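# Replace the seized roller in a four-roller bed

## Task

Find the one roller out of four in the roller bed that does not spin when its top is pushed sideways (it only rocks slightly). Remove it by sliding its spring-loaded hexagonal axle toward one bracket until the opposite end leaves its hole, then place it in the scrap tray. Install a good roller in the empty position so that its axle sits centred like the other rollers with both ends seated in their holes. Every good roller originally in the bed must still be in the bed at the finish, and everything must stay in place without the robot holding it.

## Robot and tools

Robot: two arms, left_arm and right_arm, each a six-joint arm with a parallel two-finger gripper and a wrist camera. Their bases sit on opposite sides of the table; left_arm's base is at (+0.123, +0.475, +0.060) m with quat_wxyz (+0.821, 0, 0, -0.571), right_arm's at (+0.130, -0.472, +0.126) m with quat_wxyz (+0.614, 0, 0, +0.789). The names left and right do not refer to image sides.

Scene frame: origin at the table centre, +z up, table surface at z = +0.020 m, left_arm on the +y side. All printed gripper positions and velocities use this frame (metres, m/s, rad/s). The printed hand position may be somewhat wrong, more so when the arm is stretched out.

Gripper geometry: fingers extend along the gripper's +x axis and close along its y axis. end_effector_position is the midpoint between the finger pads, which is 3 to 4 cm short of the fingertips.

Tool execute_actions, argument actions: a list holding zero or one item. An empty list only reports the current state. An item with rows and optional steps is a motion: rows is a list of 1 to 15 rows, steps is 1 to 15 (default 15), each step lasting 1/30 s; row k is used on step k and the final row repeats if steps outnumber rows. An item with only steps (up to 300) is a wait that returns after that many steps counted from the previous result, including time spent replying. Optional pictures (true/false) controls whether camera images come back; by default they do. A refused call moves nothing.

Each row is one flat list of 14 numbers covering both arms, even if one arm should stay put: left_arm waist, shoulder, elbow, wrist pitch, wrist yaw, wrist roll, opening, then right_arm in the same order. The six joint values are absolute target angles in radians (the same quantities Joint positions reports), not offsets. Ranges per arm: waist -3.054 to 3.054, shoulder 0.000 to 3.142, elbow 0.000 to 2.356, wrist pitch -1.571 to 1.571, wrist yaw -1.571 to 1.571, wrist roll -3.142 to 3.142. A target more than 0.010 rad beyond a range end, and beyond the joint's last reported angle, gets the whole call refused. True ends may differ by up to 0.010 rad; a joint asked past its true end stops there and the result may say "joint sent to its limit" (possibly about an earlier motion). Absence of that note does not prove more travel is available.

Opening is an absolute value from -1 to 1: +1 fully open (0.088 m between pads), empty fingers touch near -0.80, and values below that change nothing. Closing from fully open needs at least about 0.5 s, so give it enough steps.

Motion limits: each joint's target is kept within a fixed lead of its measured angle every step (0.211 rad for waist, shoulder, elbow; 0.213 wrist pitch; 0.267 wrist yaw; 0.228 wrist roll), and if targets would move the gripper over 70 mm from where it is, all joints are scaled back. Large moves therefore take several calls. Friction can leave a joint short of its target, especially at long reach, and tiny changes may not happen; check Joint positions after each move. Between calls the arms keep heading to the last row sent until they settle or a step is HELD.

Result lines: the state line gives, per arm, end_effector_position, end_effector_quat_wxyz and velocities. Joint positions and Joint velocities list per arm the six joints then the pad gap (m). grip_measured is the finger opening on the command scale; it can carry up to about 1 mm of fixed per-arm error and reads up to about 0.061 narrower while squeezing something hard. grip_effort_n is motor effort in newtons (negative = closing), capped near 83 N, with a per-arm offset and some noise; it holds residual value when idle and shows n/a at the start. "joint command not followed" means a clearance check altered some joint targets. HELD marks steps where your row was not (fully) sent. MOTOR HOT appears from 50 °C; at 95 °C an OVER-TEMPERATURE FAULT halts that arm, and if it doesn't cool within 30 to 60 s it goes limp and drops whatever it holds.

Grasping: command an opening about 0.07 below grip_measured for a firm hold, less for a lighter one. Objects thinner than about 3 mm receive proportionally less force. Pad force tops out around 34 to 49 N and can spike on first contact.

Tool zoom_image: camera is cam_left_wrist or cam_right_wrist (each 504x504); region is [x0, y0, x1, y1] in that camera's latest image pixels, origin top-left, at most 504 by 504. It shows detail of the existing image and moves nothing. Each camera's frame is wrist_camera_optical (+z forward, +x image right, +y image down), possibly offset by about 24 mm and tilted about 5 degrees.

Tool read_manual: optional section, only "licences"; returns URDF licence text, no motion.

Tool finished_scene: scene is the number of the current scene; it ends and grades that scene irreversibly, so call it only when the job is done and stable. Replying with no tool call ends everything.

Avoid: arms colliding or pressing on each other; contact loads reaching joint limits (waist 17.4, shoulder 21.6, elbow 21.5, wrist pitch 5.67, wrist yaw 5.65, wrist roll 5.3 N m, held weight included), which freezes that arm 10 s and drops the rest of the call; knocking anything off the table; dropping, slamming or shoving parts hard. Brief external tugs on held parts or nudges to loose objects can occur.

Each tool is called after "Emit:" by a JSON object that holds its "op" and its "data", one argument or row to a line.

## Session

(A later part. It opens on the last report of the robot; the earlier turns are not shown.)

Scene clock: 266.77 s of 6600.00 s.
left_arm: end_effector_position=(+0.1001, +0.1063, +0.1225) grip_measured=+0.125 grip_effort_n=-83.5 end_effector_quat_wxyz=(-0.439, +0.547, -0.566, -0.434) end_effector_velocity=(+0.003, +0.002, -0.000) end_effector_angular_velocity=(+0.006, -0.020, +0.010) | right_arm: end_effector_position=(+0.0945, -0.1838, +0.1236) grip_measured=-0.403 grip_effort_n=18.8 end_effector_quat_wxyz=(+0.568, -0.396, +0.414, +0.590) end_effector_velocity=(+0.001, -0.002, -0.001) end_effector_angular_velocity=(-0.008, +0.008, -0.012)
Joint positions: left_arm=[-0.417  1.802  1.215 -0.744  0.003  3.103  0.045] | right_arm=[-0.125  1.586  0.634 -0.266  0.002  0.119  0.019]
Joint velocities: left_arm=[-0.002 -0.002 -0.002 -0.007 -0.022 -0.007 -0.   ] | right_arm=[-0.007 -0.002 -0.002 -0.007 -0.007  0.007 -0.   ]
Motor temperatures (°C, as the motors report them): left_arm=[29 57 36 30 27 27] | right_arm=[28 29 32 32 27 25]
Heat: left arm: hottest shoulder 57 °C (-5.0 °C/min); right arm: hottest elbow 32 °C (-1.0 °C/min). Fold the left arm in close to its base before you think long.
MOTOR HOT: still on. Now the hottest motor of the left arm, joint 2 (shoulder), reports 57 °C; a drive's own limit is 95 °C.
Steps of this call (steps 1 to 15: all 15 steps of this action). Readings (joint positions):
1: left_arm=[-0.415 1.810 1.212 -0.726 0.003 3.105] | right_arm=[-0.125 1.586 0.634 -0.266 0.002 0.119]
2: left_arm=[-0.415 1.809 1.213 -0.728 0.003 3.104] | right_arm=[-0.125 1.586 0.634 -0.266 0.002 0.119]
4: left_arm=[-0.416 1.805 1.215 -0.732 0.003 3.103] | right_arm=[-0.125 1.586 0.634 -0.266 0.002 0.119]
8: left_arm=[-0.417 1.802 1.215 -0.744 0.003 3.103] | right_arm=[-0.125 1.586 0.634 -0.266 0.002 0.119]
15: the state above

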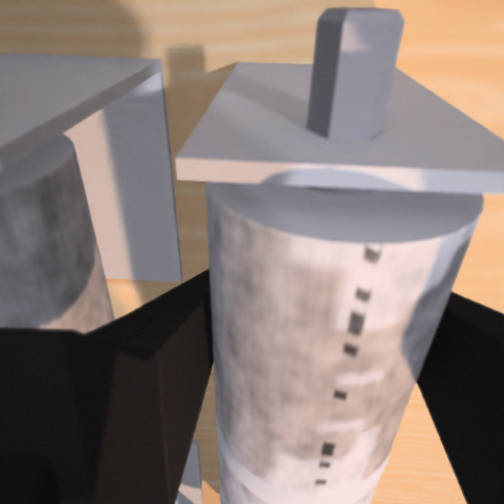

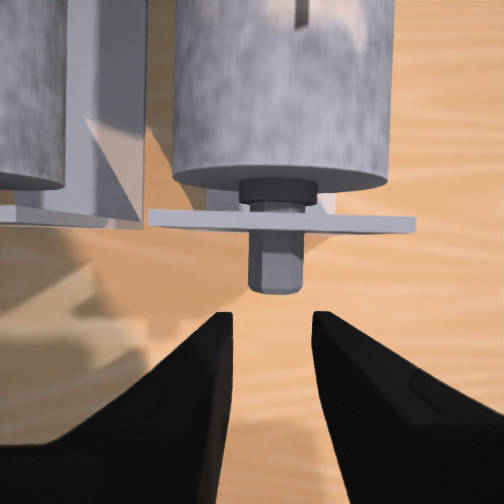

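In. Open, and lift with one finger rubbing to test that it spins.

Emit:
{"op": "execute_actions", "data": {
  "actions": [
    {"rows":[[-0.417,1.8,1.22,-0.737,0,3.1,0,-0.127,1.5,0.6,-0.265,0,0.118,-0.4],[-0.417,1.8,1.22,-0.737,0,3.1,0,-0.127,1.5,0.6,-0.265,0,0.118,-0.4],[-0.417,1.8,1.22,-0.737,0,3.1,0,-0.127,1.5,0.6,-0.265,0,0.118,-0.4],[-0.417,1.8,1.22,-0.737,0,3.1,0.2,-0.127,1.5,0.6,-0.265,0,0.118,-0.4],[-0.417,1.8,1.22,-0.737,0,3.1,0.4,-0.127,1.5,0.6,-0.265,0,0.118,-0.4],[-0.385,1.8,1.22,-0.737,0,3.1,0.45,-0.127,1.5,0.6,-0.265,0,0.118,-0.4]]}
  ],
  "pictures": false
}}

Emit:
{"op": "execute_actions", "data": {
  "actions": [
    {"rows":[[-0.385,1.75,1.32,-0.87,0,3.1,0.45,-0.127,1.4,0.6,-0.3,0,0.118,-0.4]]}
  ],
  "pictures": false
}}

Emit:
{"op": "execute_actions", "data": {
  "actions": [
    {"rows":[[-0.45,1.5,1.25,-1.1,0,3.1,1,-0.127,1.2,0.7,-0.5,0,0.118,0.5]]}
  ]
}}

Scene clock: 274.10 s of 6600.00 s.
left_arm: end_effector_position=(+0.1066, +0.1039, +0.1243) grip_measured=+0.435 grip_effort_n=14.2 end_effector_quat_wxyz=(-0.430, +0.553, -0.564, -0.438) end_effector_velocity=(+0.002, +0.000, -0.001) end_effector_angular_velocity=(-0.002, +0.009, +0.013) | right_arm: end_effector_position=(+0.0947, -0.1850, +0.1377) grip_measured=-0.403 grip_effort_n=18.8 end_effector_quat_wxyz=(+0.577, -0.379, +0.400, +0.602) end_effector_velocity=(-0.000, -0.002, +0.002) end_effector_angular_velocity=(-0.008, +0.009, -0.006)
Joint positions: left_arm=[-0.396  1.8    1.218 -0.739  0.009  3.102  0.06 ] | right_arm=[-0.125  1.509  0.61  -0.266  0.002  0.119  0.019]
Joint velocities: left_arm=[ 0.007 -0.002 -0.007  0.007  0.007 -0.007  0.006] | right_arm=[-0.002 -0.012  0.002 -0.022 -0.007  0.007 -0.   ]
Motor temperatures (°C, as the motors report them): left_arm=[29 58 36 30 27 27] | right_arm=[28 29 32 31 27 25]
Heat: left arm: hottest shoulder 58 °C (-8.1 °C/min); right arm: hottest elbow 32 °C (-1.0 °C/min). Fold the left arm in close to its base before you think long.
MOTOR HOT: still on. Now the hottest motor of the left arm, joint 2 (shoulder), reports 58 °C; a drive's own limit is 95 °C.
Steps of this call (steps 1 to 15: the robot went on to your last target; steps 16 to 90: nothing new was sent; then 3.83 s passed at rest; steps 91 to 105: all 15 steps of this action). Readings (joint positions):
91: left_arm=[-0.417 1.802 1.215 -0.744 0.003 3.103] | right_arm=[-0.125 1.580 0.633 -0.266 0.002 0.119]
92: left_arm=[-0.417 1.802 1.215 -0.744 0.003 3.103] | right_arm=[-0.125 1.567 0.627 -0.266 0.002 0.119]
94: left_arm=[-0.417 1.803 1.215 -0.744 0.003 3.103] | right_arm=[-0.125 1.536 0.617 -0.267 0.002 0.119]
98: left_arm=[-0.405 1.801 1.217 -0.739 0.005 3.102] | right_arm=[-0.125 1.512 0.614 -0.266 0.002 0.119]
105: the state above

Scene clock: 274.60 s of 6600.00 s.
left_arm: end_effector_position=(+0.1112, +0.1024, +0.1650) grip_measured=+0.448 grip_effort_n=16.0 end_effector_quat_wxyz=(-0.423, +0.562, -0.564, -0.433) end_effector_velocity=(-0.002, -0.001, +0.001) end_effector_angular_velocity=(-0.008, -0.009, -0.012) | right_arm: end_effector_position=(+0.0947, -0.1850, +0.1604) grip_measured=-0.403 grip_effort_n=18.8 end_effector_quat_wxyz=(+0.587, -0.358, +0.383, +0.616) end_effector_velocity=(+0.000, -0.003, -0.001) end_effector_angular_velocity=(-0.008, +0.009, -0.006)
Joint positions: left_arm=[-0.386  1.748  1.317 -0.867  0.003  3.102  0.061] | right_arm=[-0.125  1.408  0.605 -0.298  0.002  0.119  0.019]
Joint velocities: left_arm=[-0.007 -0.002 -0.002  0.007 -0.007  0.007 -0.   ] | right_arm=[-0.002 -0.007 -0.007 -0.007 -0.007  0.007 -0.   ]
Motor temperatures (°C, as the motors report them): left_arm=[29 57 36 30 27 27] | right_arm=[28 29 32 31 27 25]
Heat: left arm: hottest shoulder 57 °C (-9.1 °C/min); right arm: hottest elbow 32 °C (-1.0 °C/min). Fold the left arm in close to its base before you think long.
MOTOR HOT: still on. Now the hottest motor of the left arm, joint 2 (shoulder), reports 57 °C; a drive's own limit is 95 °C.
Steps of this call (steps 1 to 15: all 15 steps of this action). Readings (joint positions):
1: left_arm=[-0.396 1.798 1.227 -0.754 0.009 3.102] | right_arm=[-0.125 1.499 0.610 -0.268 0.002 0.119]
2: left_arm=[-0.396 1.798 1.246 -0.791 0.009 3.102] | right_arm=[-0.125 1.480 0.607 -0.281 0.002 0.119]
4: left_arm=[-0.394 1.784 1.276 -0.829 0.008 3.102] | right_arm=[-0.125 1.439 0.605 -0.289 0.002 0.119]
8: left_arm=[-0.387 1.751 1.313 -0.855 0.003 3.102] | right_arm=[-0.125 1.412 0.605 -0.296 0.002 0.119]
15: the state above

Scene clock: 275.10 s of 6600.00 s.
left_arm: end_effector_position=(+0.0954, +0.1722, +0.2150) grip_measured=+0.987 grip_effort_n=16.0 end_effector_quat_wxyz=(-0.447, +0.538, -0.572, -0.428) end_effector_velocity=(+0.000, +0.001, +0.001) end_effector_angular_velocity=(+0.002, -0.006, +0.006) | right_arm: end_effector_position=(+0.0952, -0.1895, +0.2226) grip_measured=+0.489 grip_effort_n=18.8 end_effector_quat_wxyz=(+0.600, -0.328, +0.359, +0.635) end_effector_velocity=(-0.002, -0.006, -0.003) end_effector_angular_velocity=(-0.034, +0.018, +0.003)
Joint positions: left_arm=[-0.447  1.498  1.26  -1.096 -0.     3.102  0.087] | right_arm=[-0.125  1.207  0.692 -0.497  0.002  0.119  0.063]
Joint velocities: left_arm=[-0.002 -0.002  0.002 -0.007 -0.007 -0.007  0.002] | right_arm=[-0.002 -0.002  0.002 -0.037 -0.022  0.007  0.004]
Motor temperatures (°C, as the motors report them): left_arm=[29 57 36 30 27 27] | right_arm=[28 29 32 31 27 25]
Heat: left arm: hottest shoulder 57 °C (-9.2 °C/min); right arm: hottest elbow 32 °C (-1.0 °C/min). Fold the left arm in close to its base before you think long.
MOTOR HOT: still on. Now the hottest motor of the left arm, joint 2 (shoulder), reports 57 °C; a drive's own limit is 95 °C.
Steps of this call (steps 1 to 15: all 15 steps of this action). Readings (joint positions):
1: left_arm=[-0.389 1.733 1.314 -0.880 0.000 3.102] | right_arm=[-0.125 1.388 0.612 -0.325 0.002 0.119]
2: left_arm=[-0.398 1.707 1.301 -0.935 -0.002 3.102] | right_arm=[-0.125 1.354 0.622 -0.389 0.002 0.119]
4: left_arm=[-0.425 1.620 1.269 -1.031 -0.002 3.102] | right_arm=[-0.125 1.272 0.642 -0.440 0.002 0.119]
8: left_arm=[-0.446 1.505 1.267 -1.077 -0.000 3.102] | right_arm=[-0.125 1.212 0.691 -0.476 0.002 0.119]
15: the state above

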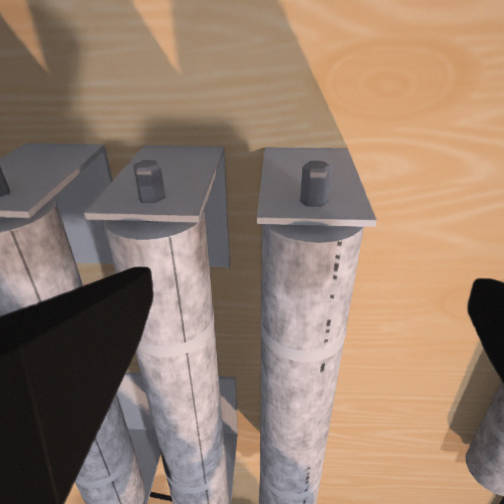

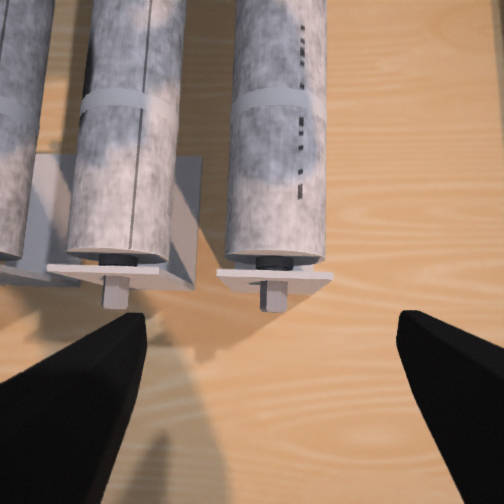

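Emit:
{"op": "execute_actions", "data": {
  "actions": [
    {"rows":[[-0.45,1.0,1.0,-1.2,0,3.1,1,-0.15,1.9,1.422,-0.551,0,0,-0.8]]}
  ],
  "pictures": false
}}

Emit:
{"op": "execute_actions", "data": {
  "actions": [
    {"rows":[[-0.45,1.0,1.0,-1.2,0,3.1,1,-0.16,2.03,1.43,-0.551,0,0,-0.8]]}
  ],
  "pictures": false
}}

Emit:
{"op": "execute_actions", "data": {
  "actions": [
    {"rows":[[-0.45,1.0,1.0,-1.2,0,3.1,1,-0.16,2.075,1.43,-0.551,0,0,-0.8]],"steps":12}
  ]
}}

Emit:
{"op": "execute_actions", "data": {
  "actions": [
    {"rows":[[-0.45,1.0,1.0,-1.2,0,3.1,1,-0.26,2.075,1.43,-0.551,0,0,-0.8]]}
  ]
}}

Scene clock: 280.93 s of 6600.00 s.
left_arm: end_effector_position=(+0.1045, +0.2711, +0.2459) grip_measured=+0.992 grip_effort_n=15.6 end_effector_quat_wxyz=(-0.403, +0.566, -0.604, -0.389) end_effector_velocity=(+0.004, +0.013, -0.028) end_effector_angular_velocity=(+0.088, -0.026, +0.013) | right_arm: end_effector_position=(+0.0846, -0.0293, +0.2218) grip_measured=-0.781 grip_effort_n=-13.7 end_effector_quat_wxyz=(+0.578, -0.376, +0.341, +0.639) end_effector_velocity=(-0.014, +0.133, +0.021) end_effector_angular_velocity=(+0.139, +0.010, +0.020)
Joint positions: left_arm=[-0.447  1.008  1.016 -1.197 -0.     3.102  0.088] | right_arm=[-0.146  1.866  1.348 -0.547  0.001  0.004  0.001]
Joint velocities: left_arm=[-0.002 -0.002 -0.085 -0.007 -0.022 -0.007  0.   ] | right_arm=[-0.002  0.383  0.53  -0.007 -0.007 -0.022 -0.01 ]
Motor temperatures (°C, as the motors report them): left_arm=[29 55 35 29 27 27] | right_arm=[28 29 32 31 27 25]
Heat: left arm: hottest shoulder 55 °C (-13.1 °C/min); right arm: hottest elbow 32 °C (-1.0 °C/min). Fold the left arm in close to its base before you think long.
MOTOR HOT: still on. Now the hottest motor of the left arm, joint 2 (shoulder), reports 55 °C; a drive's own limit is 95 °C.
Steps of this call (steps 1 to 15: the robot went on to your last target; steps 16 to 90: nothing new was sent; then 2.33 s passed at rest; steps 91 to 105: all 15 steps of this action). Readings (joint positions):
91: left_arm=[-0.447 1.481 1.241 -1.093 -0.000 3.102] | right_arm=[-0.126 1.227 0.708 -0.514 0.001 0.105]
92: left_arm=[-0.447 1.445 1.198 -1.111 -0.000 3.102] | right_arm=[-0.131 1.270 0.750 -0.537 0.001 0.074]
94: left_arm=[-0.447 1.342 1.099 -1.179 -0.000 3.102] | right_arm=[-0.139 1.383 0.851 -0.532 0.001 0.040]
98: left_arm=[-0.447 1.144 1.028 -1.189 -0.000 3.102] | right_arm=[-0.145 1.583 1.051 -0.544 0.001 0.013]
105: the state above

Scene clock: 281.43 s of 6600.00 s.
left_arm: end_effector_position=(+0.1045, +0.2723, +0.2449) grip_measured=+0.992 grip_effort_n=16.0 end_effector_quat_wxyz=(-0.404, +0.566, -0.604, -0.390) end_effector_velocity=(-0.000, +0.002, -0.000) end_effector_angular_velocity=(+0.002, -0.010, -0.011) | right_arm: end_effector_position=(+0.0883, -0.0153, +0.1745) grip_measured=-0.797 grip_effort_n=-14.7 end_effector_quat_wxyz=(+0.564, -0.405, +0.371, +0.617) end_effector_velocity=(+0.005, -0.002, -0.000) end_effector_angular_velocity=(-0.006, -0.010, -0.004)
Joint positions: left_arm=[-0.448  1.004  1.01  -1.198 -0.     3.102  0.088] | right_arm=[-0.157  2.029  1.418 -0.552  0.001  0.003  0.   ]
Joint velocities: left_arm=[-0.007 -0.007 -0.002 -0.007 -0.007  0.007 -0.   ] | right_arm=[-0.007 -0.002 -0.002 -0.007  0.007 -0.007  0.   ]
Motor temperatures (°C, as the motors report them): left_arm=[29 55 35 29 27 27] | right_arm=[28 29 32 31 27 25]
Heat: left arm: hottest shoulder 55 °C (-14.2 °C/min); right arm: hottest elbow 32 °C (-1.0 °C/min). Fold the left arm in close to its base before you think long.
MOTOR HOT: still on. Now the hottest motor of the left arm, joint 2 (shoulder), reports 55 °C; a drive's own limit is 95 °C.
Steps of this call (steps 1 to 15: all 15 steps of this action). Readings (joint positions):
1: left_arm=[-0.447 1.008 1.013 -1.197 -0.000 3.102] | right_arm=[-0.147 1.889 1.365 -0.550 0.001 0.003]
2: left_arm=[-0.447 1.008 1.011 -1.198 -0.000 3.102] | right_arm=[-0.148 1.914 1.387 -0.549 0.001 0.003]
4: left_arm=[-0.448 1.007 1.010 -1.198 -0.000 3.102] | right_arm=[-0.152 1.962 1.415 -0.542 0.001 0.003]
8: left_arm=[-0.448 1.004 1.010 -1.198 -0.000 3.102] | right_arm=[-0.157 2.023 1.416 -0.555 0.001 0.003]
15: the state above

Scene clock: 281.83 s of 6600.00 s.
left_arm: end_effector_position=(+0.1045, +0.2723, +0.2449) grip_measured=+0.992 grip_effort_n=15.6 end_effector_quat_wxyz=(-0.404, +0.566, -0.604, -0.390) end_effector_velocity=(+0.001, -0.001, +0.000) end_effector_angular_velocity=(-0.007, +0.002, +0.021) | right_arm: end_effector_position=(+0.0870, -0.0160, +0.1615) grip_measured=-0.797 grip_effort_n=-13.3 end_effector_quat_wxyz=(+0.557, -0.413, +0.379, +0.613) end_effector_velocity=(-0.002, -0.006, -0.004) end_effector_angular_velocity=(-0.028, +0.015, +0.013)
Joint positions: left_arm=[-0.448  1.004  1.01  -1.198 -0.     3.102  0.088] | right_arm=[-0.156  2.062  1.422 -0.55  -0.004  0.002  0.   ]
Joint velocities: left_arm=[-0.002 -0.002 -0.002  0.007 -0.007 -0.022 -0.   ] | right_arm=[-0.002  0.002 -0.002 -0.022 -0.022 -0.007  0.   ]
Motor temperatures (°C, as the motors report them): left_arm=[29 55 35 29 27 27] | right_arm=[28 29 32 31 27 25]
Heat: left arm: hottest shoulder 55 °C (-14.1 °C/min); right arm: hottest elbow 32 °C (-1.0 °C/min). Fold the left arm in close to its base before you think long.
MOTOR HOT: still on. Now the hottest motor of the left arm, joint 2 (shoulder), reports 55 °C; a drive's own limit is 95 °C.
Steps of this call (steps 1 to 12: all 12 steps of this action). Readings (joint positions):
1: left_arm=[-0.448 1.004 1.010 -1.198 -0.000 3.102] | right_arm=[-0.157 2.033 1.418 -0.552 0.001 0.003]
2: left_arm=[-0.448 1.004 1.010 -1.198 -0.000 3.102] | right_arm=[-0.157 2.038 1.420 -0.552 0.001 0.003]
4: left_arm=[-0.448 1.004 1.010 -1.198 -0.000 3.102] | right_arm=[-0.157 2.050 1.421 -0.551 0.001 0.003]
8: left_arm=[-0.448 1.004 1.010 -1.198 -0.000 3.102] | right_arm=[-0.156 2.060 1.422 -0.550 -0.003 0.002]
12: the state above

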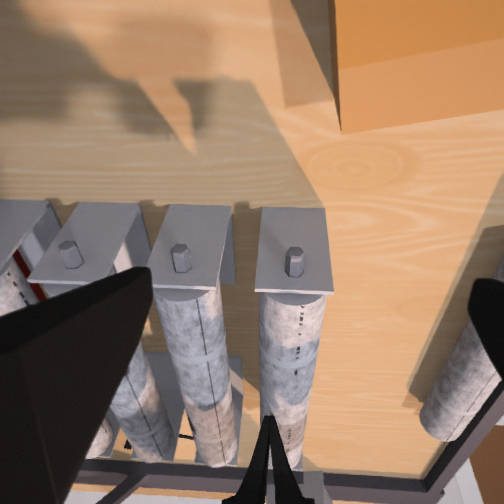

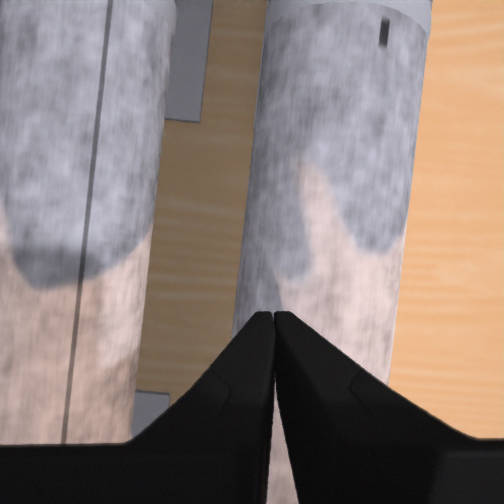

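Scene clock: 282.33 s of 6600.00 s.
left_arm: end_effector_position=(+0.1045, +0.2723, +0.2449) grip_measured=+0.992 grip_effort_n=16.0 end_effector_quat_wxyz=(-0.404, +0.566, -0.604, -0.390) end_effector_velocity=(-0.001, +0.002, -0.001) end_effector_angular_velocity=(+0.008, +0.009, +0.002) | right_arm: end_effector_position=(+0.1364, -0.0135, +0.1583) grip_measured=-0.797 grip_effort_n=-11.4 end_effector_quat_wxyz=(+0.589, -0.395, +0.401, +0.580) end_effector_velocity=(-0.005, -0.005, -0.001) end_effector_angular_velocity=(-0.022, -0.015, +0.030)
Joint positions: left_arm=[-0.448  1.004  1.01  -1.198 -0.     3.102  0.088] | right_arm=[-0.262  2.072  1.427 -0.551  0.001  0.002  0.   ]
Joint velocities: left_arm=[-0.002 -0.002 -0.002 -0.007  0.007 -0.007 -0.   ] | right_arm=[ 0.012 -0.002 -0.002 -0.022  0.007 -0.022  0.   ]
Motor temperatures (°C, as the motors report them): left_arm=[29 54 35 29 27 27] | right_arm=[28 29 33 31 27 25]
Heat: left arm: hottest shoulder 54 °C (-15.0 °C/min); right arm: hottest elbow 33 °C (+0.0 °C/min). Fold the left arm in close to its base before you think long.
MOTOR HOT: still on. Now the hottest motor of the left arm, joint 2 (shoulder), reports 54 °C; a drive's own limit is 95 °C.
Steps of this call (steps 1 to 15: all 15 steps of this action). Readings (joint positions):
1: left_arm=[-0.448 1.004 1.010 -1.198 -0.000 3.102] | right_arm=[-0.158 2.062 1.422 -0.550 -0.007 0.002]
2: left_arm=[-0.448 1.004 1.010 -1.198 -0.000 3.102] | right_arm=[-0.168 2.062 1.423 -0.550 -0.016 0.002]
4: left_arm=[-0.448 1.004 1.010 -1.198 -0.000 3.102] | right_arm=[-0.199 2.062 1.426 -0.550 -0.008 0.002]
8: left_arm=[-0.448 1.004 1.010 -1.198 -0.000 3.102] | right_arm=[-0.261 2.071 1.427 -0.551 0.001 0.002]
15: the state above

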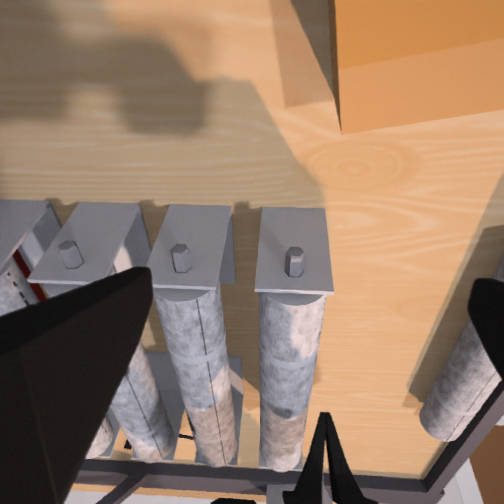

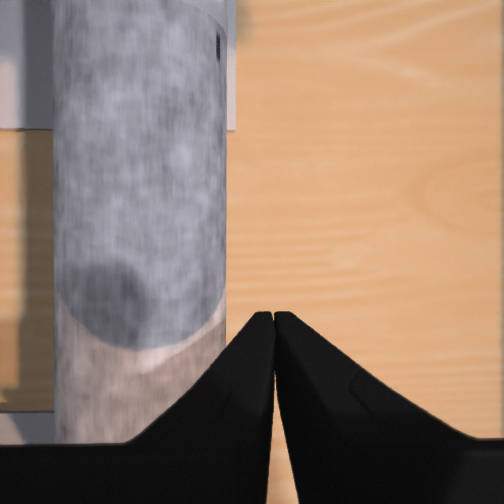

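Emit:
{"op": "finished_scene", "data": {
  "scene": 1
}}

The scene is finished: the task was done.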